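# Move the spare power supply from shelving to bench

## Task

Carry the spare power supply, a slim steel box with a round fan on one end and gold contacts on the other, from the parts shelving and set it on the work bench. When finished, no box may be lying on the floor, the gripper must have released the box and the robot must have backed away from it, the robot must be upright and not tipped, and the box must stay in place without the robot supporting it.

## Robot and tools

ROBOT. A Hello Robot Stretch 3 with one arm: a two-wheeled base (0.33 m long, 0.34 m wide), a lift riding up a mast, and a telescoping arm that reaches out to the robot's right side, ending in a wrist and a two-finger gripper. The base cannot strafe, so to shift the gripper forward or back you drive the base. Spinning in place pivots about the point between the drive wheels, 0.05 m behind the front edge; with the arm pulled in and the wrist folded, this sweeps a circle of radius 0.28 m, but an unfolded level gripper pokes outside it. Loose objects may occasionally get nudged by something in the scene.

FRAMES. Base frame: origin on the floor between the drive wheels, x ahead, y to the left, z up. hand_pose is reported in it, located where the closed fingertips meet; with all wrist joints at zero its x axis is up, y runs back along the arm toward the mast, z toward the robot's rear. Odometry frame = the base frame at the start of the scene. Heading is positive leftward, within -3.142 to 3.142.

execute_actions. Argument "actions": a list holding one action, or empty (empty just returns state and pictures). An action may contain "base", "joints", and optionally "contact_limits"; its motions start at once and may finish at different times. "base" holds exactly one key: {"translate_m": d} is a relative drive of d metres from the base's current position, forward positive, range -1 to 1; or {"rotate_rad": d}, a relative in-place turn, counter-clockwise (left) positive, range -3.2 to 3.2. "joints" maps joint names to absolute targets (not offsets): lift_m 0 to 1.1 (arm height on mast); arm_m 0 to 0.52 (extension); wrist_yaw_rad -1.345 to 4.42 (0 along the arm, positive toward the front, 3.0 folded over the base); wrist_pitch_rad -1.57 to 0.451 (0 level, negative tips fingers down); wrist_roll_rad -2.911 to 2.911 (0 fingers side by side); gripper_m -0.089 to 0.179 (bigger is wider; actual fingertip gap is about 0.007 m less when nearly shut, 0.025 m less when wide, zero below 0.007); head_pan_rad -3.953 to 1.73 (0 forward, positive left, -1.57 looks along the arm); head_tilt_rad -1.53 to 0.419 (negative looks down). Completion tolerances: ±0.004 for lift, arm and gripper, ±0.02 for yaw, roll and head, ±0.05 for pitch. "contact_limits" takes only arm_m, a motor_effort percent from 1 to 100; the arm halts (contact_stop) near that effort (about the negative when retracting) and holds no harder than it until the next action. Too small a value stops it immediately; the result shows the active, default and maximum limit. "cameras": list of head_camera, nav_camera, wrist_camera or all; omitted/null/all gives every camera, [] gives none. Unknown keys, unknown camera names or out-of-range values cause the whole call to be rejected with no motion. Anything left out of an action may keep pushing toward its previous target unseen by the status lines. If a result reports a stop, further motion calls in that same reply are skipped.

wait: "seconds" from 0 to 10; commands nothing and returns state and pictures. zoom_image: "camera" plus "region" [x0, y0, x1, y1] in image pixels from the top-left, at most 504 by 504, on that camera's latest full picture. finished_scene: "scene" = current scene number; irreversible, ends the scene after the robot holds its last command, and reports success. Replying with no tool call also ends things.

RESULTS. base_status and joint_status: "done" (for the base, the wheels turned as ordered, slip included); "off_target" (resting short and possibly still pushing; for the base, something is blocking it); "contact_stop", "time_out", "torque_fault" (target abandoned; the joint holds where it is unless slack or switched off). on_its_own covers uncommanded things; "held at" there is the held target, not the position. Arm and lift halt on firm contact and then go slack until recommanded; a slack lift may sag under load, keep pressing, or be pushed up by fingers closing on a surface. Base, wrist and head never contact-stop. A wrist servo that strains too long turns off for 10 s and goes limp. motor_effort: percent of maximum, positive toward higher joint values, bracket = peak in last action; readings are biased and noisy. Wheel effort positive means pushing forward. A rest effort flagged out of range suggests pushing or carrying. lidar_m: 12 distances from the base origin, 30-degree sectors, first straight ahead then counter-clockwise (4th left, 7th behind, 10th right), "-" = nothing; scan plane 0.17 m high, range 0.15 to 12 m, blind to glass and the robot, partly blocked by the mast and, with the lift low, by the robot's parts. base_odometry is wheel-count only. turned_by_wheels and turned_by_imu give turn since last result. base_tilt in degrees, positive when leaning forward or right, with a fixed bias up to ~4 degrees. wrist_depth_mm (45 to 1000) and head_depth_mm (280 to 4000, sideways image) are 7x7 median-depth grids from top left. Camera calibrations use OpenCV conventions; T_world_to_cam maps base frame to camera.

GRIPPING. Close to a gripper_m below the box's width; lower squeezes harder, but the stall guard may ease off and let it slide. Open at least 0.02 above the touching value to release. Neither the reading nor "done" proves a grasp; check cameras.

SPEED. Fast base (0.30 m/s, 1.9 rad/s) only with lift_m under 0.30, arm_m under 0.03 and wrist_yaw_rad over 2.54; otherwise 0.10 m/s and 0.63 rad/s.

AVOID. Fold or unfold the wrist only with lift_m 0.32 to 0.95, pitch -0.4, roll near 0; once folded the lift may go to 0.25. Yaw below -0.4 needs pitch -0.5 or lower. Pushing on something rigid with the gripper above roughly 0.45 m, repeated pushes, higher contact limits, driving while holding or hooking a fixed object, or snagging furniture (worst in reverse) can tip the robot. If tilted, reverse the last move in small steps, free the gripper, and lower lift to about 0.2. Do not drop, slam or shove objects hard, and leave no box on the floor.

Each tool is called after ">>>" in YAML: its name, and indented under it one key for each argument.

## Session

>>> execute_actions:
  actions: []

Scene clock: 0.00 s.
base_odometry: x=+0.000 y=+0.000 heading=+0.000 (m, m, rad; odometry frame)
turned_by_wheels: +0.000 (rad since the last result)
turned_by_imu: +0.000 (rad since the last result)
base_tilt: forward=-1.3 right=-1.6 (deg)
lidar_m: 1.96 2.63 1.95 1.50 1.05 1.09 2.17 2.12 1.76 1.10 1.07 1.12
head_depth_mm: 2118 2822 2873 2883 2805 2792 2158 / 2093 3018 3161 3176 3106 3156 2176 / 2000 3014 3034 3096 2842 3010 2184 / 1884 2848 2871 2895 2519 2847 2202 / 1867 2747 2735 2756 2593 2723 2124 / 1856 2592 2585 2585 2557 2505 2230 / 2028 2481 2464 2489 2459 2488 2256
base_status: not commanded
joint_positions: lift_m=+0.356 arm_m=+0.000 wrist_yaw_rad=+3.064 wrist_pitch_rad=-0.337 wrist_roll_rad=-0.018 gripper_m=+0.037 head_pan_rad=+0.010 head_tilt_rad=-0.023
joint_status: not commanded
motor_effort: left_wheel=-1 right_wheel=-1 lift_m=+22 arm_m=-1 wrist_yaw_rad=+1 wrist_pitch_rad=+7 wrist_roll_rad=-1 gripper_m=+1 head_pan_rad=+0 head_tilt_rad=+1 (%)
hand_pose: x=-0.0032 y=+0.0884 z=+0.3871 quat_wxyz=(+0.145, +0.695, +0.093, +0.698) (m; base frame)
wrist_depth_mm: - - - - - - - / - - - - - - - / - - - - - - - / 951 943 932 944 915 925 921 / 764 742 - 730 746 729 730 / 628 626 - 608 601 609 605 / 526 528 - 531 521 523 520
pictures: head_camera (sideways: a quarter turn clockwise sets it upright), nav_camera (sideways: a quarter turn counterclockwise sets it upright), wrist_camera
Images, in order (width x height): head_camera 896x504, nav_camera 672x504, wrist_camera 644x364.

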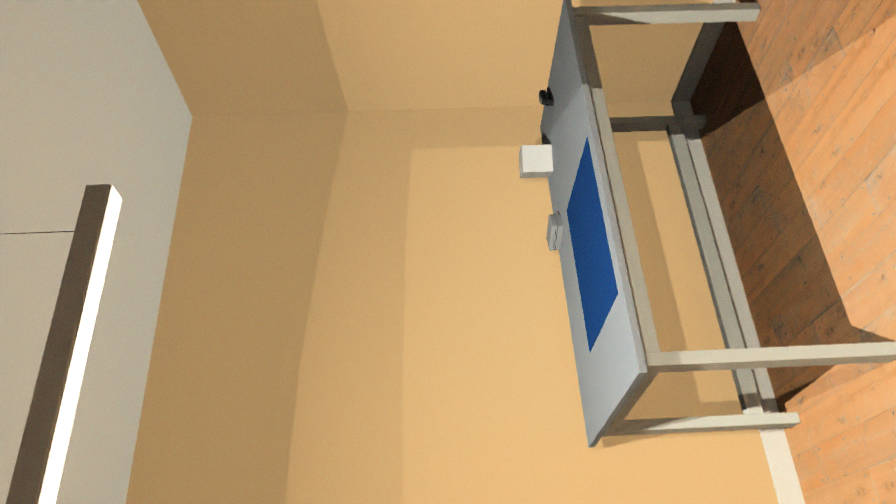

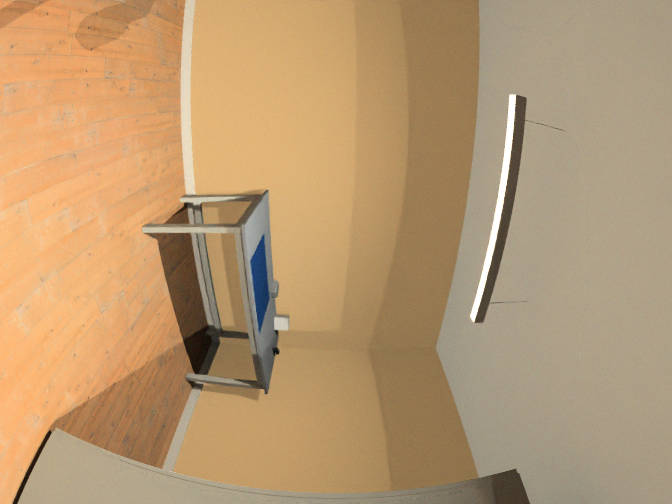

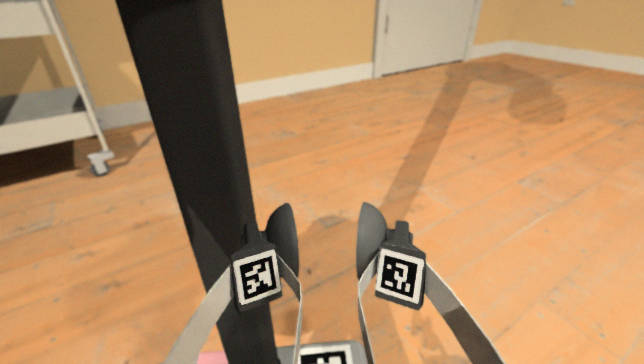

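>>> execute_actions:
  actions:
    - {"joints":{"head_pan_rad":-1.7,"head_tilt_rad":-0.4}}
  cameras: ["nav_camera","head_camera"]

>>> execute_actions:
  actions:
    - {"joints":{"head_pan_rad":-3.3}}
  cameras: ["nav_camera","head_camera"]

Scene clock: 5.23 s.
base_odometry: x=+0.000 y=+0.000 heading=+0.000 (m, m, rad; odometry frame)
turned_by_wheels: +0.000 (rad since the last result)
turned_by_imu: +0.000 (rad since the last result)
base_tilt: forward=-1.2 right=-1.6 (deg)
lidar_m: 1.96 2.63 1.95 1.50 1.05 1.09 2.17 2.12 1.76 1.10 1.07 1.13
head_depth_mm: 2045 2254 2344 2354 2152 1731 1410 / 2309 2452 2614 2743 2247 1740 1414 / 2558 2726 2947 3063 2264 1735 1421 / 2443 2593 2802 2887 2271 1757 1418 / 2272 2418 2568 2753 2297 1750 1422 / 2156 2251 1125 1191 1268 1361 1404 / 939 987 1044 1104 1176 1246 1331
base_status: not commanded
joint_positions: lift_m=+0.356 arm_m=+0.000 wrist_yaw_rad=+3.064 wrist_pitch_rad=-0.337 wrist_roll_rad=-0.018 gripper_m=+0.037 head_pan_rad=-1.693 head_tilt_rad=-0.395
joint_status: all done
motor_effort: left_wheel=-1(1) right_wheel=+0(1) lift_m=+22(22) arm_m=+0(1) wrist_yaw_rad=+1(0) wrist_pitch_rad=+7(7) wrist_roll_rad=-1(0) gripper_m=+0(1) head_pan_rad=-3(28) head_tilt_rad=-2(18) (%)
hand_pose: x=-0.0032 y=+0.0884 z=+0.3871 quat_wxyz=(+0.145, +0.695, +0.093, +0.698) (m; base frame)
wrist_depth_mm: - - - - - - - / - - - - - - - / - - - - - - - / 947 917 929 923 912 913 905 / 745 756 - 756 755 729 734 / 626 625 - 608 613 610 608 / 526 522 - 543 528 524 517
pictures: head_camera (sideways: a quarter turn clockwise sets it upright), nav_camera (sideways: a quarter turn counterclockwise sets it upright)
camera_calibration (this result's frames):
head_camera: T_world_to_cam=[[0.07731, 0.38864, -0.91814, 1.21763], [0.983786, -0.179209, 0.00697996, -0.0168652], [-0.161827, -0.903793, -0.396194, 0.471456], [0, 0, 0, 1]] pos_world=[-0.00124897, -0.0501426, 1.30486]
nav_camera: T_world_to_cam=[[-0.0402547, -0.377752, 0.925031, -1.16568], [-0.994941, 0.100431, -0.00228447, 0.0657366], [-0.0920386, -0.920444, -0.379884, 0.449405], [0, 0, 0, 1]] pos_world=[0.0598426, -0.0332866, 1.24916]
Images, in order (width x height): head_camera 896x504, nav_camera 672x504.

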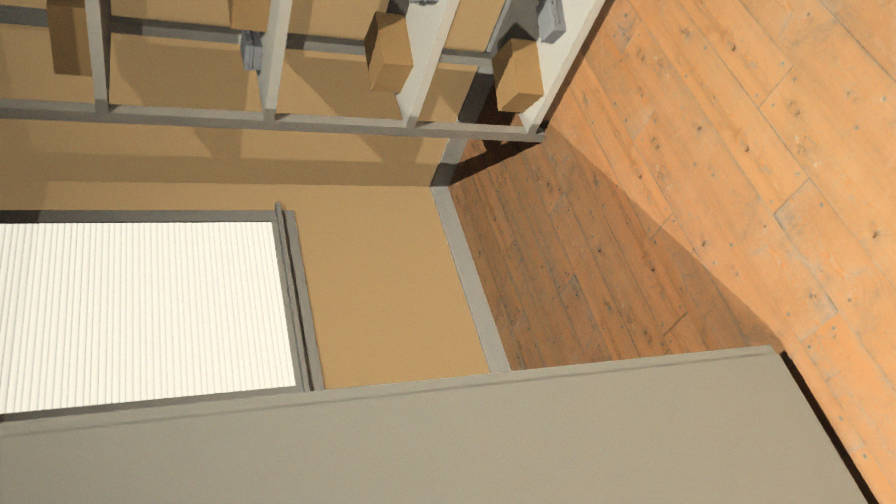

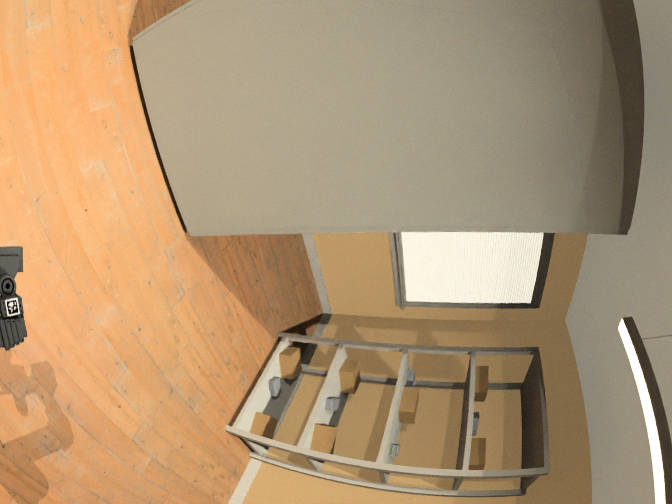

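Scene clock: 6.63 s.
base_odometry: x=+0.000 y=+0.000 heading=+0.000 (m, m, rad; odometry frame)
turned_by_wheels: +0.000 (rad since the last result)
turned_by_imu: +0.000 (rad since the last result)
base_tilt: forward=-1.2 right=-1.6 (deg)
lidar_m: 1.97 2.63 1.95 1.50 1.05 1.09 2.17 2.12 1.76 1.10 1.07 1.13
head_depth_mm: 1473 1549 1643 1740 1846 1728 1407 / 1613 1696 1808 1927 2008 1721 1408 / 1756 1884 2004 2169 2188 1741 1417 / 1962 2095 2278 2445 2272 1750 1416 / 2144 2283 2453 2591 2266 1753 1425 / 2038 2128 2280 2403 2289 1759 1425 / 1920 2015 2112 2231 2274 1763 1432
base_status: not commanded
joint_positions: lift_m=+0.356 arm_m=+0.000 wrist_yaw_rad=+3.064 wrist_pitch_rad=-0.337 wrist_roll_rad=-0.018 gripper_m=+0.037 head_pan_rad=-3.293 head_tilt_rad=-0.395
joint_status: all done
motor_effort: left_wheel=-1(1) right_wheel=-1(1) lift_m=+22(22) arm_m=-1(0) wrist_yaw_rad=+0(0) wrist_pitch_rad=+7(7) wrist_roll_rad=+0(0) gripper_m=+0(0) head_pan_rad=-3(34) head_tilt_rad=-2(2) (%)
hand_pose: x=-0.0032 y=+0.0884 z=+0.3871 quat_wxyz=(+0.145, +0.695, +0.093, +0.698) (m; base frame)
wrist_depth_mm: - - - - - - - / - - - - - - - / - - - - - - - / 933 944 942 938 915 901 936 / 743 743 - 748 762 732 716 / 624 611 - 602 606 615 602 / 533 528 - 539 526 519 516
pictures: head_camera (sideways: a quarter turn clockwise sets it upright), nav_camera (sideways: a quarter turn counterclockwise sets it upright)
camera_calibration (this result's frames):
head_camera: T_world_to_cam=[[0.386312, -0.088641, -0.918099, 1.21569], [-0.207863, -0.978133, 0.00697389, -0.00958817], [-0.898641, 0.188145, -0.396289, 0.476075], [0, 0, 0, 1]] pos_world=[-0.0438069, 0.00881022, 1.30485]
nav_camera: T_world_to_cam=[[-0.376511, 0.0512836, 0.924992, -1.16357], [0.129443, 0.991584, -0.0022867, 0.0588807], [-0.917324, 0.118873, -0.37998, 0.454565], [0, 0, 0, 1]] pos_world=[-0.0287364, -0.0527484, 1.24916]
Images, in order (width x height): head_camera 896x504, nav_camera 672x504.

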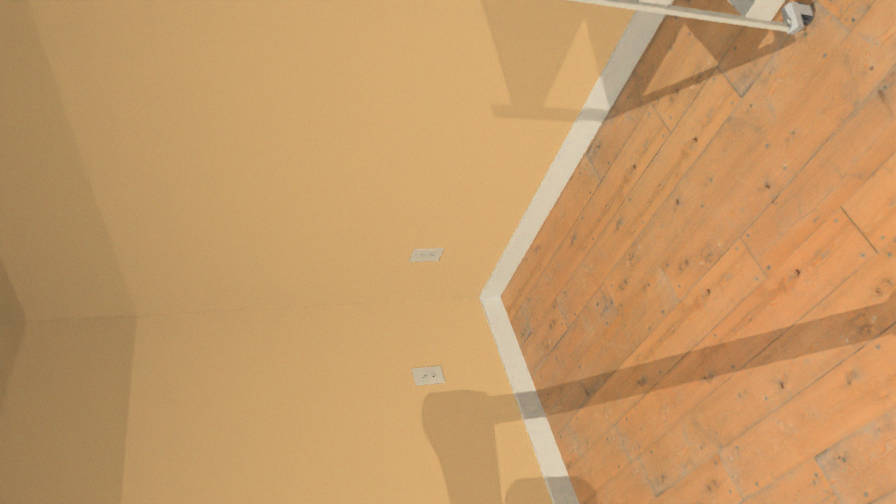

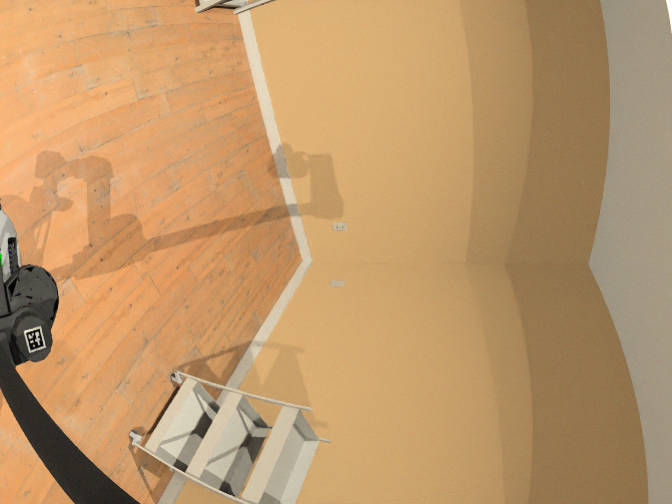

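>>> execute_actions:
  actions:
    - {"base":{"rotate_rad":-2.3},"joints":{"lift_m":0.27,"head_pan_rad":0.2,"head_tilt_rad":-0.3}}
  cameras: []

>>> execute_actions:
  actions:
    - {"base":{"translate_m":1.0}}
  cameras: ["head_camera"]

>>> execute_actions:
  actions:
    - {"base":{"rotate_rad":1.17},"joints":{"head_pan_rad":-0.9,"head_tilt_rad":-0.5}}
  cameras: ["nav_camera","head_camera"]

Scene clock: 22.90 s.
base_odometry: x=+0.000 y=+0.000 heading=-2.300 (m, m, rad; odometry frame)
turned_by_wheels: -2.300 (rad since the last result)
turned_by_imu: -2.295 (rad since the last result)
base_tilt: forward=-1.2 right=-1.6 (deg)
lidar_m: 1.76 1.17 1.07 1.08 2.74 1.96 2.47 1.61 1.04 1.04 1.83 2.12
head_depth_mm: 1800 1881 1990 2087 2193 1919 1517 / 1847 1945 2075 2159 2277 1915 1528 / 1970 1700 2117 1970 2132 1923 1528 / 2059 2181 2231 2382 2446 1938 1529 / 2166 2296 2358 2311 2361 1945 1538 / 2319 2416 2535 2705 2393 1940 1541 / 2419 2599 2755 2897 2665 1961 1550
base_status: done
joint_positions: lift_m=+0.270 arm_m=+0.000 wrist_yaw_rad=+3.064 wrist_pitch_rad=-0.337 wrist_roll_rad=-0.018 gripper_m=+0.037 head_pan_rad=+0.193 head_tilt_rad=-0.310
joint_status: all done
motor_effort: left_wheel=+0(10) right_wheel=-2(6) lift_m=+20(19) arm_m=-1(1) wrist_yaw_rad=+0(1) wrist_pitch_rad=+7(7) wrist_roll_rad=+0(0) gripper_m=+0(0) head_pan_rad=+3(32) head_tilt_rad=+3(11) (%)
hand_pose: x=-0.0032 y=+0.0883 z=+0.3013 quat_wxyz=(+0.145, +0.695, +0.093, +0.698) (m; base frame)
wrist_depth_mm: - - - - 992 937 861 / - - - - - 983 928 / - - - - - - - / 791 798 782 754 768 750 745 / 626 614 - 616 619 603 603 / 516 511 - 524 503 506 500 / 443 - - - 437 425 429
pictures: none
No camera images: the call's "cameras" was empty. Leave "cameras" out to get every camera's image.

Scene clock: 28.00 s.
base_odometry: x=-0.666 y=-0.746 heading=-2.300 (m, m, rad; odometry frame)
turned_by_wheels: +0.000 (rad since the last result)
turned_by_imu: +0.010 (rad since the last result)
base_tilt: forward=-1.2 right=-1.6 (deg)
lidar_m: 0.76 1.21 1.92 0.81 0.88 2.79 3.05 1.53 1.43 1.85 1.30 1.19
head_depth_mm: 963 1022 1084 1141 1211 1285 1370 / 630 669 714 920 1265 1155 1391 / 710 1161 1219 929 1350 1023 967 / 752 1222 1297 956 1440 1042 1288 / 898 1297 1371 1018 1511 1141 1399 / 1252 1376 1435 1058 1457 1209 1417 / 1291 1418 1540 1127 1386 1306 1399
base_status: done
joint_positions: lift_m=+0.270 arm_m=+0.000 wrist_yaw_rad=+3.064 wrist_pitch_rad=-0.337 wrist_roll_rad=-0.018 gripper_m=+0.037 head_pan_rad=+0.193 head_tilt_rad=-0.309
joint_status: not commanded
motor_effort: left_wheel=-1(8) right_wheel=-2(4) lift_m=+20(20) arm_m=-1(1) wrist_yaw_rad=+0(0) wrist_pitch_rad=+7(7) wrist_roll_rad=+0(0) gripper_m=+1(1) head_pan_rad=+2(3) head_tilt_rad=+3(4) (%)
hand_pose: x=-0.0032 y=+0.0883 z=+0.3013 quat_wxyz=(+0.145, +0.695, +0.093, +0.698) (m; base frame)
wrist_depth_mm: 910 871 765 - - - - / - 958 825 - - - - / - 994 907 - - - - / 782 768 765 772 766 750 753 / 625 620 - 615 624 602 608 / 515 513 - 533 502 509 507 / 445 - - - 430 428 427
pictures: head_camera (sideways: a quarter turn clockwise sets it upright)
camera_calibration (this result's frames):
head_camera: T_world_to_cam=[[-0.314701, -0.0315171, -0.948667, 1.25986], [-0.135239, 0.990741, 0.011948, -0.016508], [0.939507, 0.132057, -0.31605, 0.360439], [0, 0, 0, 1]] pos_world=[0.0556138, 0.00846391, 1.30931]
Images, in order (width x height): head_camera 896x504.

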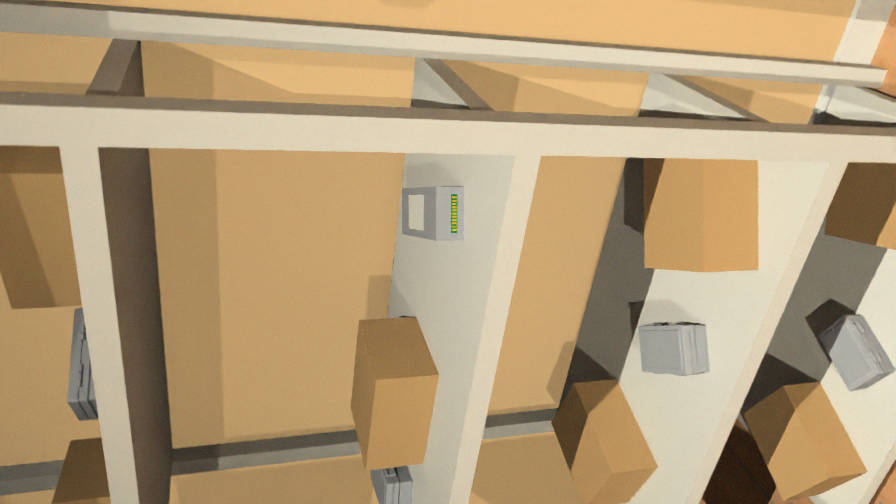

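Scene clock: 30.07 s.
base_odometry: x=-0.666 y=-0.746 heading=-1.130 (m, m, rad; odometry frame)
turned_by_wheels: +1.170 (rad since the last result)
turned_by_imu: +1.166 (rad since the last result)
base_tilt: forward=-1.2 right=-1.6 (deg)
lidar_m: 1.69 0.81 0.97 2.79 2.66 1.46 1.43 1.73 1.24 1.16 0.76 1.21
head_depth_mm: 611 677 1018 1241 1323 1475 1308 / 1074 1157 888 821 932 1044 1231 / 1135 1225 906 1426 1078 1334 1263 / 1201 1303 1036 1500 1177 1493 1305 / 1281 1347 1043 1495 1227 1476 1324 / 1348 1427 1139 1384 1565 1503 1331 / 1472 1632 1798 1990 1567 1598 1335
base_status: done
joint_positions: lift_m=+0.270 arm_m=+0.000 wrist_yaw_rad=+3.064 wrist_pitch_rad=-0.337 wrist_roll_rad=-0.018 gripper_m=+0.037 head_pan_rad=-0.893 head_tilt_rad=-0.494
joint_status: all done
motor_effort: left_wheel=-2(8) right_wheel=+1(9) lift_m=+20(19) arm_m=-1(1) wrist_yaw_rad=+0(1) wrist_pitch_rad=+7(7) wrist_roll_rad=+0(0) gripper_m=+1(0) head_pan_rad=-3(32) head_tilt_rad=-2(14) (%)
hand_pose: x=-0.0032 y=+0.0883 z=+0.3013 quat_wxyz=(+0.145, +0.695, +0.093, +0.698) (m; base frame)
wrist_depth_mm: - - - - - - 727 / - - - - - - 736 / - - - - - 972 744 / 789 783 770 784 752 772 716 / 623 614 - 608 615 602 593 / 513 517 - 518 510 507 501 / 445 - - - 434 435 425
pictures: head_camera (sideways: a quarter turn clockwise sets it upright), nav_camera (sideways: a quarter turn counterclockwise sets it upright)
camera_calibration (this result's frames):
head_camera: T_world_to_cam=[[-0.28065, 0.395485, -0.874544, 1.16294], [0.81428, 0.580472, 0.00118949, -0.00829209], [0.508118, -0.71179, -0.484944, 0.582856], [0, 0, 0, 1]] pos_world=[0.0369703, -0.0402398, 1.2997]
nav_camera: T_world_to_cam=[[0.299134, -0.361908, 0.882916, -1.1128], [-0.765499, -0.643422, -0.00438684, 0.0670736], [0.569676, -0.674559, -0.46951, 0.561997], [0, 0, 0, 1]] pos_world=[0.0640655, 0.0195246, 1.24667]
Images, in order (width x height): head_camera 896x504, nav_camera 672x504.

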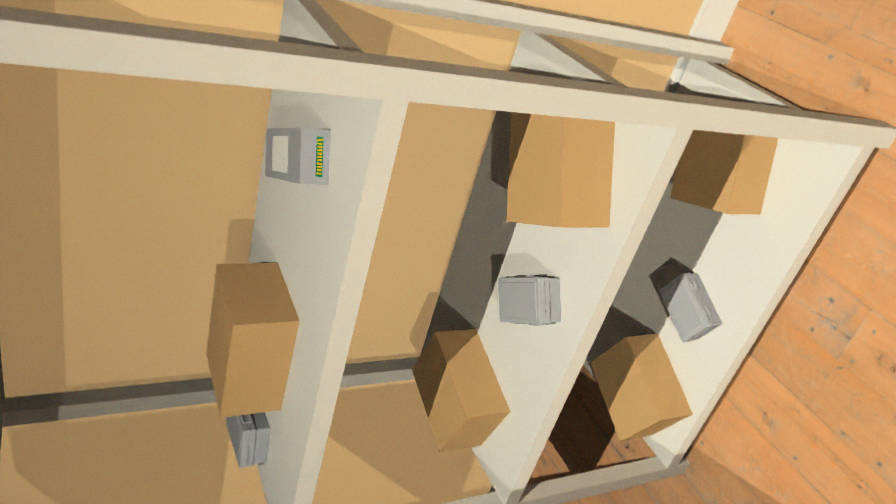

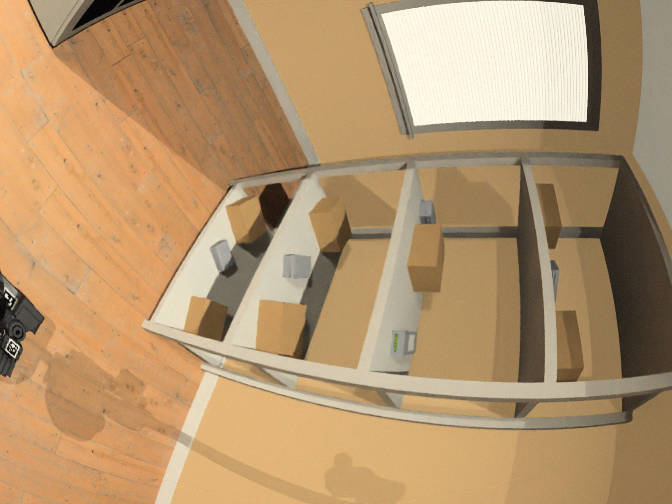

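>>> execute_actions:
  actions:
    - {"base":{"translate_m":0.5},"joints":{"lift_m":0.9,"head_pan_rad":-1.57,"head_tilt_rad":-0.5,"wrist_pitch_rad":-0.4}}
  cameras: []

>>> execute_actions:
  actions:
    - {"joints":{"wrist_yaw_rad":0,"gripper_m":0.15}}
  cameras: []

>>> execute_actions:
  actions:
    - {"joints":{"wrist_pitch_rad":0,"lift_m":0.95}}
  cameras: ["wrist_camera","head_camera"]

Scene clock: 44.40 s.
base_odometry: x=-0.453 y=-1.198 heading=-1.130 (m, m, rad; odometry frame)
turned_by_wheels: +0.000 (rad since the last result)
turned_by_imu: +0.005 (rad since the last result)
base_tilt: forward=-1.2 right=-1.6 (deg)
lidar_m: 1.42 0.59 0.46 0.75 3.33 1.98 1.93 1.71 0.73 0.76 0.86 1.48
head_depth_mm: 595 659 1180 1317 1468 1576 - / 989 1071 891 788 917 1012 1073 / 984 1063 956 1280 1058 1024 1273 / 993 1072 839 1286 1023 996 1250 / 985 1061 906 1279 1179 1004 1295 / 975 1056 974 1267 1183 972 1226 / 968 1045 808 1253 1180 1004 1222
base_status: done
joint_positions: lift_m=+0.900 arm_m=+0.000 wrist_yaw_rad=+3.064 wrist_pitch_rad=-0.412 wrist_roll_rad=-0.018 gripper_m=+0.037 head_pan_rad=-1.563 head_tilt_rad=-0.494
joint_status: all done
motor_effort: left_wheel=-2(9) right_wheel=+1(11) lift_m=+24(28) arm_m=-1(1) wrist_yaw_rad=+0(1) wrist_pitch_rad=+6(6) wrist_roll_rad=+0(0) gripper_m=+0(1) head_pan_rad=-4(31) head_tilt_rad=-3(2) (%)
hand_pose: x=-0.0038 y=+0.0796 z=+0.9138 quat_wxyz=(+0.171, +0.691, +0.120, +0.692) (m; base frame)
wrist_depth_mm: - - - - 543 434 456 / - - - - 568 484 498 / - - - - 577 544 564 / - - - - 626 616 630 / - - - - 676 702 748 / - - - - 832 825 880 / - - - - 961 970 -
pictures: none
No camera images: the call's "cameras" was empty. Leave "cameras" out to get every camera's image.

Scene clock: 46.93 s.
base_odometry: x=-0.453 y=-1.198 heading=-1.130 (m, m, rad; odometry frame)
turned_by_wheels: +0.000 (rad since the last result)
turned_by_imu: +0.000 (rad since the last result)
base_tilt: forward=-1.3 right=-1.6 (deg)
lidar_m: 1.42 0.59 0.46 0.75 3.35 1.98 1.92 1.71 0.74 0.76 0.86 1.48
head_depth_mm: 595 660 1183 1325 1468 1577 - / 986 1069 885 789 915 1230 1077 / 982 1067 956 1277 1057 994 - / 987 1070 841 1283 1023 969 - / 981 1062 908 1274 1176 998 1247 / 977 1054 973 1261 1187 974 1220 / 970 1051 810 1255 1187 1001 1225
base_status: not commanded
joint_positions: lift_m=+0.900 arm_m=+0.000 wrist_yaw_rad=+0.002 wrist_pitch_rad=-0.412 wrist_roll_rad=-0.018 gripper_m=+0.150 head_pan_rad=-1.563 head_tilt_rad=-0.494
joint_status: all done
motor_effort: left_wheel=-1(2) right_wheel=+0(1) lift_m=+24(24) arm_m=-1(1) wrist_yaw_rad=-1(2) wrist_pitch_rad=+6(6) wrist_roll_rad=+0(0) gripper_m=+0(85) head_pan_rad=-4(3) head_tilt_rad=-2(1) (%)
hand_pose: x=-0.0211 y=-0.3700 z=+0.9138 quat_wxyz=(+0.699, +0.147, -0.686, -0.143) (m; base frame)
wrist_depth_mm: 781 837 838 832 824 860 876 / 904 936 914 941 924 952 946 / - 975 - - 994 - - / - 793 835 712 756 - - / 697 709 681 691 723 - - / - - - - - - - / - 943 966 999 - - -
pictures: none
No camera images: the call's "cameras" was empty. Leave "cameras" out to get every camera's image.

Scene clock: 48.23 s.
base_odometry: x=-0.453 y=-1.198 heading=-1.130 (m, m, rad; odometry frame)
turned_by_wheels: +0.000 (rad since the last result)
turned_by_imu: +0.000 (rad since the last result)
base_tilt: forward=-1.2 right=-1.6 (deg)
lidar_m: 1.42 0.59 0.46 0.75 3.33 1.98 1.93 1.70 0.74 0.76 0.86 1.48
head_depth_mm: 595 658 1178 1316 1457 - - / 992 1071 889 786 923 941 - / 981 1062 952 1280 1314 - - / 983 1071 840 1280 1272 - 1212 / 982 1059 908 1269 1141 1001 1243 / 978 1058 969 1264 1142 973 1216 / 968 1050 807 1259 1181 1003 1226
base_status: not commanded
joint_positions: lift_m=+0.950 arm_m=+0.000 wrist_yaw_rad=+0.002 wrist_pitch_rad=-0.024 wrist_roll_rad=-0.018 gripper_m=+0.150 head_pan_rad=-1.563 head_tilt_rad=-0.494
joint_status: all done
motor_effort: left_wheel=-2(2) right_wheel=+1(1) lift_m=+24(28) arm_m=-1(0) wrist_yaw_rad=-1(2) wrist_pitch_rad=+12(11) wrist_roll_rad=+0(0) gripper_m=+0(0) head_pan_rad=-2(4) head_tilt_rad=+0(3) (%)
hand_pose: x=-0.0210 y=-0.4005 z=+1.0585 quat_wxyz=(+0.714, +0.009, -0.701, -0.008) (m; base frame)
wrist_depth_mm: 848 838 860 883 861 885 872 / 859 882 885 889 878 908 941 / 861 581 926 919 914 951 963 / 564 559 549 546 492 986 - / 969 937 - - 974 - - / - - - - 980 - - / - 769 821 688 720 - -
pictures: head_camera (sideways: a quarter turn clockwise sets it upright), wrist_camera
camera_calibration (this result's frames):
head_camera: T_world_to_cam=[[0.0256304, 0.484532, -0.874398, 1.16088], [0.998713, -0.0507145, 0.0011718, -0.0093941], [-0.0437769, -0.873302, -0.485208, 0.586565], [0, 0, 0, 1]] pos_world=[0.00530622, -0.0507102, 1.29969]
wrist_camera: T_world_to_cam=[[-0.999897, 0.0143481, -0.00105051, -0.0098518], [0.00420869, 0.221907, -0.975059, 1.15084], [-0.0137571, -0.974962, -0.221944, 0.00573456], [0, 0, 0, 1]] pos_world=[-0.0146154, -0.249646, 1.1234]
Images, in order (width x height): head_camera 896x504, wrist_camera 644x364.

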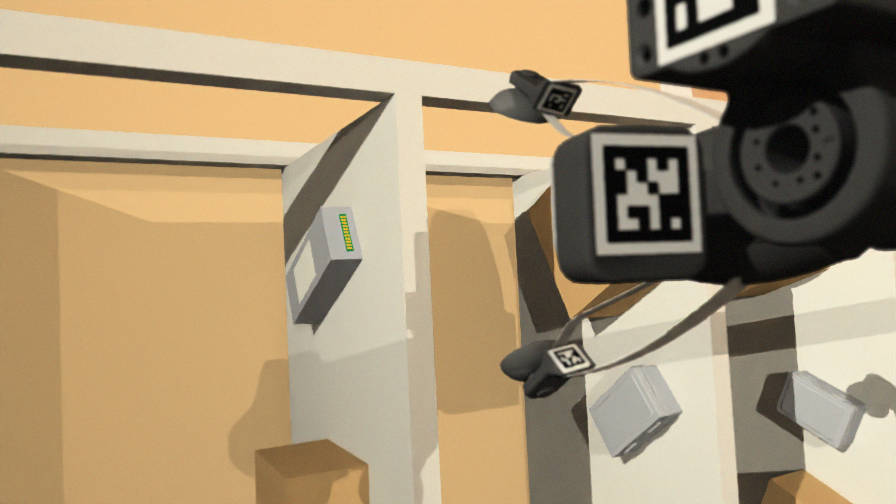

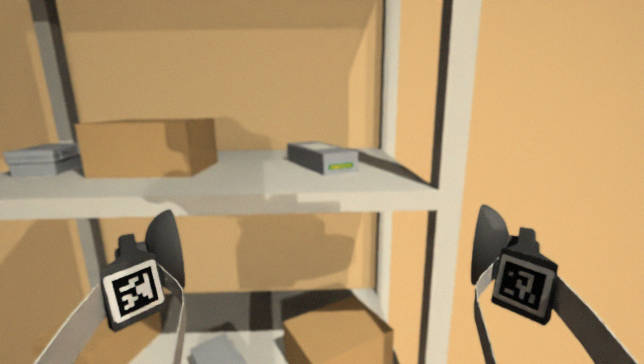

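>>> execute_actions:
  actions:
    - {"base":{"translate_m":-0.09},"joints":{"wrist_yaw_rad":0.43,"arm_m":0.25,"gripper_m":0.13}}
  cameras: ["wrist_camera","head_camera"]

Scene clock: 57.17 s.
base_odometry: x=-0.491 y=-1.117 heading=-1.130 (m, m, rad; odometry frame)
turned_by_wheels: +0.000 (rad since the last result)
turned_by_imu: -0.002 (rad since the last result)
base_tilt: forward=-1.2 right=-1.6 (deg)
lidar_m: 1.51 0.59 0.51 1.06 3.19 1.88 1.84 1.71 1.23 0.72 0.91 1.01
head_depth_mm: 1010 1099 1186 - 1512 1575 1310 / 985 1076 1157 - 1462 1562 1319 / 924 1021 864 - 1077 1008 1227 / 987 1066 1033 - 1020 1027 1234 / 980 1062 972 1302 1023 969 1224 / 980 1056 911 1285 1180 1005 1249 / 973 1052 976 1263 1184 972 1223
base_status: done
joint_positions: lift_m=+0.950 arm_m=+0.250 wrist_yaw_rad=+0.430 wrist_pitch_rad=-0.023 wrist_roll_rad=-0.018 gripper_m=+0.130 head_pan_rad=-1.563 head_tilt_rad=-0.494
joint_status: all done
motor_effort: left_wheel=-2(7) right_wheel=+1(1) lift_m=+24(25) arm_m=+3(3) wrist_yaw_rad=+1(4) wrist_pitch_rad=+12(12) wrist_roll_rad=+0(0) gripper_m=+0(72) head_pan_rad=-3(3) head_tilt_rad=-1(2) (%)
hand_pose: x=+0.0850 y=-0.6270 z=+1.0586 quat_wxyz=(+0.699, +0.158, -0.683, +0.144) (m; base frame)
wrist_depth_mm: - 899 786 688 630 571 508 / - 951 831 729 654 584 523 / - 854 486 772 679 602 541 / 579 491 460 531 421 517 566 / - 381 332 325 324 342 554 / - - 942 273 246 - 229 / - 681 800 837 772 227 197
pictures: head_camera (sideways: a quarter turn clockwise sets it upright), wrist_camera
camera_calibration (this result's frames):
head_camera: T_world_to_cam=[[0.0257404, 0.484526, -0.874398, 1.16088], [0.998701, -0.0509411, 0.00117181, -0.00939404], [-0.043975, -0.873292, -0.485208, 0.586566], [0, 0, 0, 1]] pos_world=[0.00529471, -0.05071, 1.29969]
wrist_camera: T_world_to_cam=[[-0.915718, -0.401821, -0.00105984, -0.16865], [-0.0880054, 0.203129, -0.975189, 1.197], [0.392066, -0.892905, -0.221372, -0.197253], [0, 0, 0, 1]] pos_world=[0.0282434, -0.487042, 1.12346]
Images, in order (width x height): head_camera 896x504, wrist_camera 644x364.

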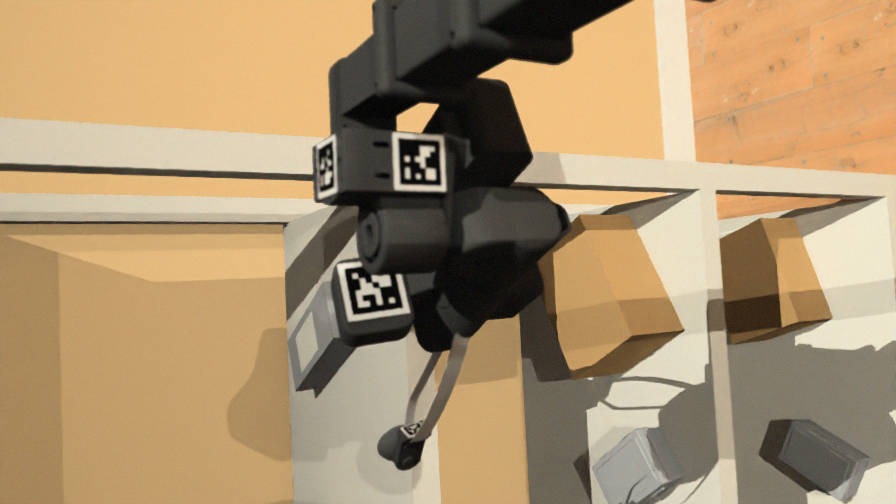

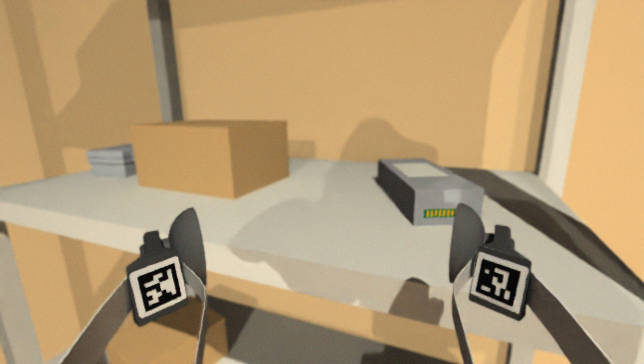

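>>> execute_actions:
  actions:
    - {"base":{"translate_m":-0.03},"joints":{"arm_m":0.42,"gripper_m":0.15,"lift_m":0.94}}
  cameras: ["wrist_camera","nav_camera"]

Scene clock: 67.37 s.
base_odometry: x=-0.504 y=-1.089 heading=-1.130 (m, m, rad; odometry frame)
turned_by_wheels: +0.000 (rad since the last result)
turned_by_imu: -0.001 (rad since the last result)
base_tilt: forward=-1.3 right=-1.5 (deg)
lidar_m: 1.54 0.59 0.52 1.17 3.14 1.86 1.80 1.71 1.23 0.71 0.93 1.03
head_depth_mm: 1010 1098 1200 - 1497 1569 1314 / 1005 1086 1156 1327 1450 1551 1314 / 594 646 - 792 868 1494 1261 / 969 1049 - 1282 1059 1028 1242 / 983 1066 1043 1293 1028 968 1217 / 978 1056 918 1266 1139 999 1248 / 972 1050 976 1258 1187 975 1220
base_status: done
joint_positions: lift_m=+0.940 arm_m=+0.420 wrist_yaw_rad=+0.430 wrist_pitch_rad=-0.023 wrist_roll_rad=-0.018 gripper_m=+0.150 head_pan_rad=-1.563 head_tilt_rad=-0.494
joint_status: all done
motor_effort: left_wheel=-2(6) right_wheel=+1(2) lift_m=+19(22) arm_m=+3(4) wrist_yaw_rad=+0(1) wrist_pitch_rad=+12(12) wrist_roll_rad=+0(0) gripper_m=+0(76) head_pan_rad=-3(3) head_tilt_rad=-2(1) (%)
hand_pose: x=+0.0850 y=-0.7970 z=+1.0489 quat_wxyz=(+0.699, +0.158, -0.683, +0.144) (m; base frame)
wrist_depth_mm: 779 689 594 528 474 432 377 / 827 693 623 562 497 441 390 / 320 368 643 572 511 455 405 / 317 342 444 443 480 458 418 / 310 312 303 238 215 317 439 / 222 - 219 204 201 - 239 / - 171 170 169 167 167 166
pictures: nav_camera (sideways: a quarter turn counterclockwise sets it upright), wrist_camera
camera_calibration (this result's frames):
nav_camera: T_world_to_cam=[[0.009597, -0.469699, 0.882775, -1.11085], [-0.999579, -0.0286804, -0.00439319, 0.0685098], [0.0273818, -0.882361, -0.469776, 0.565651], [0, 0, 0, 1]] pos_world=[0.0636532, -0.0206916, 1.24666]
wrist_camera: T_world_to_cam=[[-0.915691, -0.401882, -0.00106251, -0.237], [-0.0879493, 0.202972, -0.975227, 1.22203], [0.392142, -0.892913, -0.221205, -0.351377], [0, 0, 0, 1]] pos_world=[0.028247, -0.657032, 1.11378]
Images, in order (width x height): nav_camera 672x504, wrist_camera 644x364.

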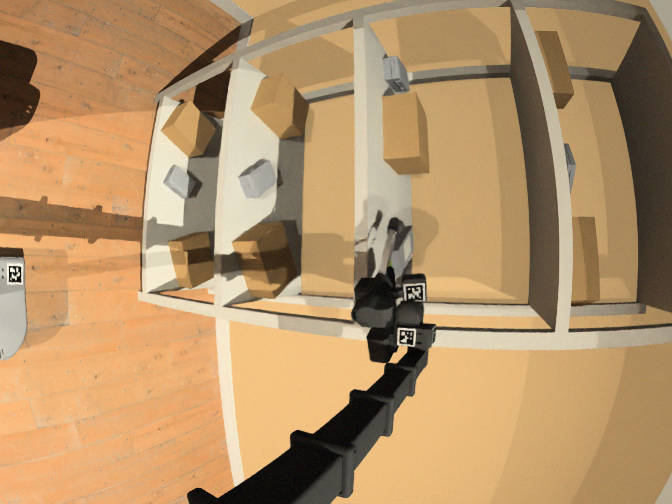

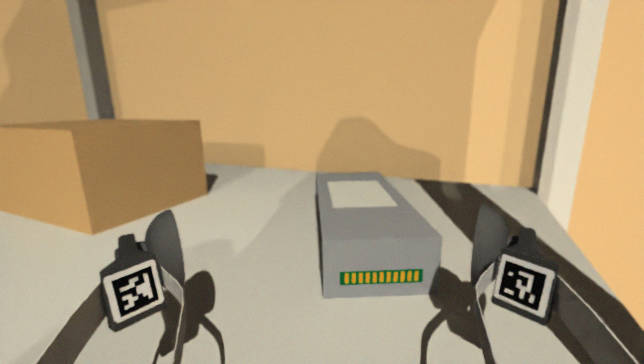

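>>> execute_actions:
  actions:
    - {"joints":{"arm_m":0.515,"lift_m":0.912},"contact_limits":{"arm_m":12}}
  cameras: ["wrist_camera"]

Scene clock: 72.30 s.
base_odometry: x=-0.504 y=-1.089 heading=-1.130 (m, m, rad; odometry frame)
turned_by_wheels: +0.000 (rad since the last result)
turned_by_imu: -0.002 (rad since the last result)
base_tilt: forward=-1.2 right=-1.6 (deg)
lidar_m: 1.54 0.59 0.52 1.17 3.17 1.85 1.80 1.72 1.23 0.71 0.93 1.03
head_depth_mm: 1007 1101 1202 1278 - 1530 1310 / 1006 1091 1173 - 1461 1557 1313 / 595 646 690 791 1376 1493 1265 / 968 1050 1114 1284 1104 1028 1242 / 981 1065 1118 1286 1027 971 1222 / 977 1060 918 1265 1146 1001 1254 / 966 1050 973 1254 1179 973 1226
base_status: not commanded
joint_positions: lift_m=+0.912 arm_m=+0.472 wrist_yaw_rad=+0.441 wrist_pitch_rad=-0.027 wrist_roll_rad=-0.010 gripper_m=+0.150 head_pan_rad=-1.563 head_tilt_rad=-0.495
joint_status: arm_m contact_stop (moved +0.053 of +0.095); the others done
on_its_own: arm_m is slack since a contact_stop, until your next command for it (your +0.515 is given up)
motor_effort: left_wheel=+0(5) right_wheel=-2(2) lift_m=+20(21) arm_m=+0(13) wrist_yaw_rad=-9(13) wrist_pitch_rad=+14(34) wrist_roll_rad=-4(6) gripper_m=+0(1) head_pan_rad=-3(3) head_tilt_rad=-1(1) (%)
contact_limits: arm_m 12 (drawing in: default 17, maximum 28; extending or still: default 23, maximum 38)
hand_pose: x=+0.0876 y=-0.8483 z=+1.0198 quat_wxyz=(+0.696, +0.163, -0.684, +0.146) (m; base frame)
wrist_depth_mm: 684 624 541 475 434 388 315 / 773 638 563 499 451 402 330 / 272 334 601 523 467 412 355 / 274 331 389 216 327 355 365 / 242 258 235 144 146 240 239 / 172 - 168 149 150 - 161 / - 132 131 130 128 127 126
pictures: wrist_camera
camera_calibration (this result's frames):
wrist_camera: T_world_to_cam=[[-0.911173, -0.411932, -0.00872638, -0.256414], [-0.0852505, 0.209206, -0.974148, 1.20815], [0.403108, -0.886874, -0.22574, -0.395834], [0, 0, 0, 1]] pos_world=[0.0289218, -0.709433, 1.08533]
Images, in order (width x height): wrist_camera 644x364.

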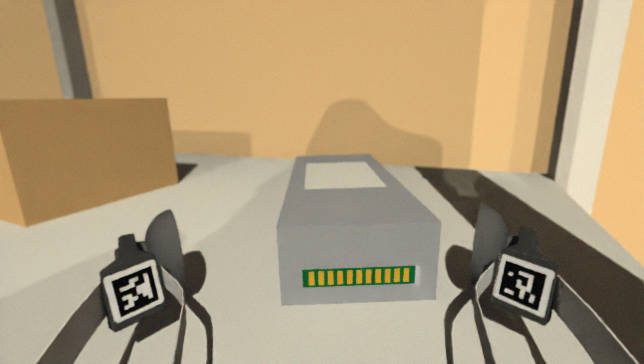

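>>> execute_actions:
  actions:
    - {"joints":{"arm_m":0.46,"lift_m":0.985}}
  cameras: []

>>> execute_actions:
  actions:
    - {"joints":{"arm_m":0.52,"wrist_pitch_rad":-0.3},"contact_limits":{"arm_m":12}}

Scene clock: 80.30 s.
base_odometry: x=-0.504 y=-1.089 heading=-1.130 (m, m, rad; odometry frame)
turned_by_wheels: +0.000 (rad since the last result)
turned_by_imu: +0.000 (rad since the last result)
base_tilt: forward=-1.3 right=-1.5 (deg)
lidar_m: 1.54 0.59 0.52 1.16 3.16 1.85 1.80 1.72 1.23 0.71 0.93 1.03
head_depth_mm: 1011 1099 - 1365 1491 1588 1311 / 1000 1075 - 1315 1467 1558 1318 / 596 627 932 779 1389 1503 1257 / 972 1040 - 1264 1098 1025 1242 / 981 1055 824 1275 1029 974 1222 / 982 1057 867 1273 1141 997 1248 / 968 1049 970 1250 1184 970 1224
base_status: not commanded
joint_positions: lift_m=+0.985 arm_m=+0.460 wrist_yaw_rad=+0.432 wrist_pitch_rad=-0.023 wrist_roll_rad=-0.011 gripper_m=+0.150 head_pan_rad=-1.563 head_tilt_rad=-0.495
joint_status: all done
motor_effort: left_wheel=-1(1) right_wheel=+0(4) lift_m=+25(27) arm_m=-4(4) wrist_yaw_rad=-1(8) wrist_pitch_rad=+12(14) wrist_roll_rad=-3(4) gripper_m=+0(0) head_pan_rad=-3(3) head_tilt_rad=-1(2) (%)
hand_pose: x=+0.0855 y=-0.8376 z=+1.0935 quat_wxyz=(+0.697, +0.159, -0.685, +0.144) (m; base frame)
wrist_depth_mm: 684 627 545 491 437 401 328 / 782 668 581 497 455 411 354 / 811 701 596 522 474 426 363 / 299 360 608 544 486 441 381 / 282 326 417 339 406 406 402 / 287 - 298 226 275 - 424 / 242 233 234 176 191 227 419
pictures: none
No camera images: the call's "cameras" was empty. Leave "cameras" out to get every camera's image.

Scene clock: 81.90 s.
base_odometry: x=-0.504 y=-1.089 heading=-1.130 (m, m, rad; odometry frame)
turned_by_wheels: +0.000 (rad since the last result)
turned_by_imu: +0.000 (rad since the last result)
base_tilt: forward=-1.2 right=-1.6 (deg)
lidar_m: 1.54 0.59 0.52 1.17 3.17 1.85 1.81 1.72 1.24 0.71 0.93 1.03
head_depth_mm: 1015 1105 - - 1481 1581 1310 / 1004 1080 - 1318 1469 1561 1310 / 596 630 721 780 885 1500 1260 / 970 1045 - 1266 1101 1025 1243 / 985 1059 840 1284 1022 972 1219 / 973 1055 909 1271 1142 1001 1253 / 971 1050 975 1257 1185 971 1224
base_status: not commanded
joint_positions: lift_m=+0.985 arm_m=+0.519 wrist_yaw_rad=+0.424 wrist_pitch_rad=-0.313 wrist_roll_rad=-0.011 gripper_m=+0.150 head_pan_rad=-1.563 head_tilt_rad=-0.495
joint_status: all done
motor_effort: left_wheel=-1(1) right_wheel=-1(0) lift_m=+24(24) arm_m=+6(5) wrist_yaw_rad=+5(6) wrist_pitch_rad=+7(11) wrist_roll_rad=-3(3) gripper_m=+0(0) head_pan_rad=-3(3) head_tilt_rad=-1(2) (%)
contact_limits: arm_m 12 (drawing in: default 17, maximum 28; extending or still: default 23, maximum 38)
hand_pose: x=+0.0759 y=-0.8796 z=+1.0218 quat_wxyz=(+0.710, +0.255, -0.655, +0.041) (m; base frame)
wrist_depth_mm: 582 530 469 419 372 343 273 / 270 543 496 450 404 365 299 / 280 334 368 255 356 351 327 / 269 271 253 185 262 257 372 / 212 220 161 146 204 213 385 / 174 - 126 125 164 - 177 / - 146 138 137 140 143 143
pictures: head_camera (sideways: a quarter turn clockwise sets it upright), nav_camera (sideways: a quarter turn counterclockwise sets it upright), wrist_camera
camera_calibration (this result's frames):
head_camera: T_world_to_cam=[[0.0258798, 0.485214, -0.874013, 1.16037], [0.998686, -0.05124, 0.00112522, -0.00933329], [-0.0442384, -0.872893, -0.485902, 0.587471], [0, 0, 0, 1]] pos_world=[0.00527957, -0.050708, 1.29965]
nav_camera: T_world_to_cam=[[0.00946739, -0.470403, 0.882401, -1.11036], [-0.999587, -0.0283901, -0.00440991, 0.0685316], [0.0271259, -0.881995, -0.470478, 0.566566], [0, 0, 0, 1]] pos_world=[0.0636469, -0.0206642, 1.24664]
wrist_camera: T_world_to_cam=[[-0.918466, -0.395492, -0.0023792, -0.27144], [-0.192161, 0.451504, -0.871331, 1.33189], [0.345679, -0.799831, -0.490689, -0.0667621], [0, 0, 0, 1]] pos_world=[0.0297062, -0.762105, 1.12711]
Images, in order (width x height): head_camera 896x504, nav_camera 672x504, wrist_camera 644x364.

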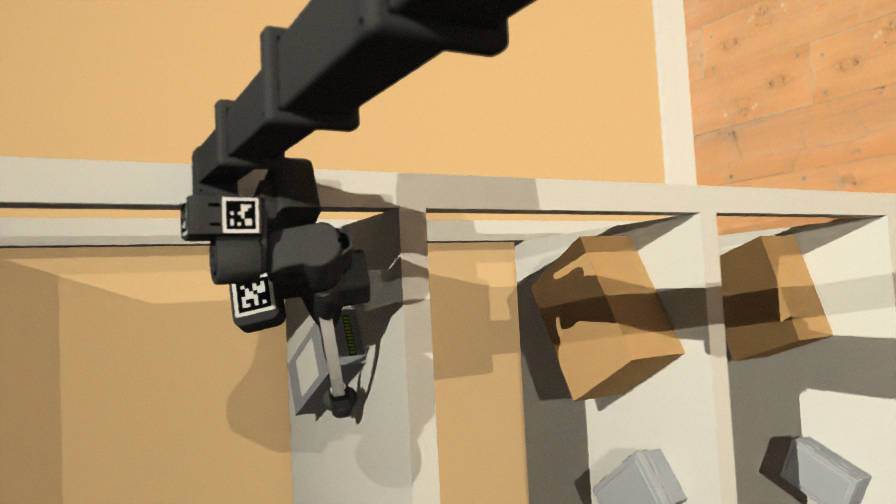

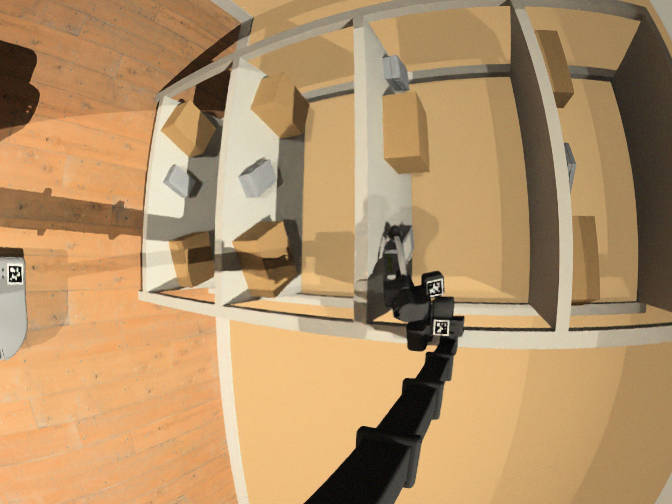

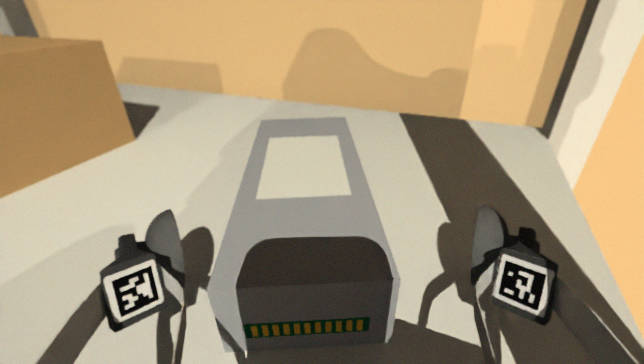

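>>> execute_actions:
  actions:
    - {"joints":{"lift_m":0.975,"gripper_m":0.02}}
  cameras: ["wrist_camera"]

>>> execute_actions:
  actions:
    - {"joints":{"lift_m":1.01}}
  cameras: ["wrist_camera"]

Scene clock: 87.00 s.
base_odometry: x=-0.504 y=-1.089 heading=-1.130 (m, m, rad; odometry frame)
turned_by_wheels: +0.000 (rad since the last result)
turned_by_imu: -0.001 (rad since the last result)
base_tilt: forward=-1.2 right=-1.6 (deg)
lidar_m: 1.54 0.59 0.53 1.16 3.16 1.85 1.80 1.71 1.23 0.71 0.93 1.03
head_depth_mm: 1009 1100 1160 - 1489 1571 1312 / 1003 1077 - 1311 1467 1563 1313 / 595 630 719 781 1381 1497 1253 / 969 1045 - 1264 1104 1030 1248 / 986 1067 840 1279 1026 967 1221 / 976 1059 909 1274 1142 1001 1246 / 973 1051 975 1253 1185 975 1222
base_status: not commanded
joint_positions: lift_m=+0.975 arm_m=+0.519 wrist_yaw_rad=+0.424 wrist_pitch_rad=-0.297 wrist_roll_rad=-0.018 gripper_m=+0.021 head_pan_rad=-1.563 head_tilt_rad=-0.495
joint_status: all done
motor_effort: left_wheel=-4(4) right_wheel=+5(5) lift_m=+17(27) arm_m=+5(6) wrist_yaw_rad=+6(7) wrist_pitch_rad=-1(6) wrist_roll_rad=+0(3) gripper_m=-29(100) head_pan_rad=-4(3) head_tilt_rad=-1(0) (%)
hand_pose: x=+0.0763 y=-0.8812 z=+1.0159 quat_wxyz=(+0.712, +0.249, -0.655, +0.047) (m; base frame)
wrist_depth_mm: 577 534 467 418 378 341 272 / 271 549 504 443 406 362 297 / 280 335 343 249 353 352 325 / 264 262 246 177 256 254 367 / 205 203 152 138 138 198 378 / 167 166 127 129 137 168 168 / 141 141 137 137 139 137 137
pictures: wrist_camera
camera_calibration (this result's frames):
wrist_camera: T_world_to_cam=[[-0.918038, -0.396478, 0.00333816, -0.278377], [-0.191882, 0.4369, -0.878806, 1.32227], [0.346969, -0.807418, -0.477167, -0.0916103], [0, 0, 0, 1]] pos_world=[0.0299457, -0.76204, 1.11924]
Images, in order (width x height): wrist_camera 644x364.

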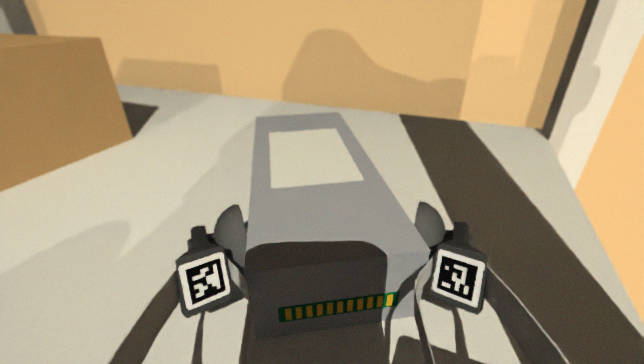

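Scene clock: 88.13 s.
base_odometry: x=-0.504 y=-1.089 heading=-1.130 (m, m, rad; odometry frame)
turned_by_wheels: +0.000 (rad since the last result)
turned_by_imu: +0.000 (rad since the last result)
base_tilt: forward=-1.2 right=-1.6 (deg)
lidar_m: 1.54 0.59 0.52 1.16 3.16 1.86 1.81 1.72 1.23 0.71 0.93 1.03
head_depth_mm: 1012 1084 - 1339 1470 1572 1313 / 1001 1063 1212 1309 1459 1561 1320 / 595 616 715 780 1380 1494 1259 / 966 1047 835 1261 1099 1025 1238 / 981 1056 841 1277 1025 977 1224 / 977 1057 903 1268 1143 999 1252 / 967 1052 972 1256 1182 975 1224
base_status: not commanded
joint_positions: lift_m=+1.010 arm_m=+0.519 wrist_yaw_rad=+0.419 wrist_pitch_rad=-0.342 wrist_roll_rad=-0.018 gripper_m=+0.027 head_pan_rad=-1.563 head_tilt_rad=-0.495
joint_status: all done
on_its_own: gripper_m is held at +0.026, not at your +0.020, by its stall guard, which is still easing
motor_effort: left_wheel=-3(4) right_wheel=+0(5) lift_m=+29(29) arm_m=+5(5) wrist_yaw_rad=+9(10) wrist_pitch_rad=+22(22) wrist_roll_rad=+0(0) gripper_m=-27(29) head_pan_rad=-3(3) head_tilt_rad=-1(2) (%)
hand_pose: x=+0.0734 y=-0.8774 z=+1.0396 quat_wxyz=(+0.713, +0.262, -0.650, +0.029) (m; base frame)
wrist_depth_mm: 576 531 465 414 380 344 273 / 276 549 499 452 407 368 300 / 282 345 391 362 387 380 338 / 278 291 276 189 287 285 378 / 233 232 158 141 140 227 410 / 193 193 125 129 137 195 428 / 165 165 160 154 160 162 172
pictures: wrist_camera
camera_calibration (this result's frames):
wrist_camera: T_world_to_cam=[[-0.91978, -0.392409, 0.00442694, -0.277067], [-0.205997, 0.473179, -0.856544, 1.35061], [0.33402, -0.788744, -0.516056, -0.0184854], [0, 0, 0, 1]] pos_world=[0.0295542, -0.762382, 1.14854]
Images, in order (width x height): wrist_camera 644x364.

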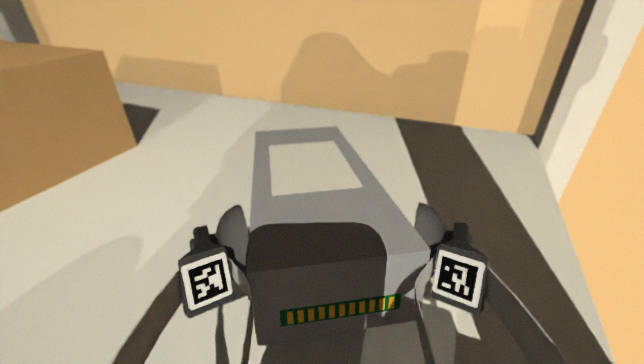

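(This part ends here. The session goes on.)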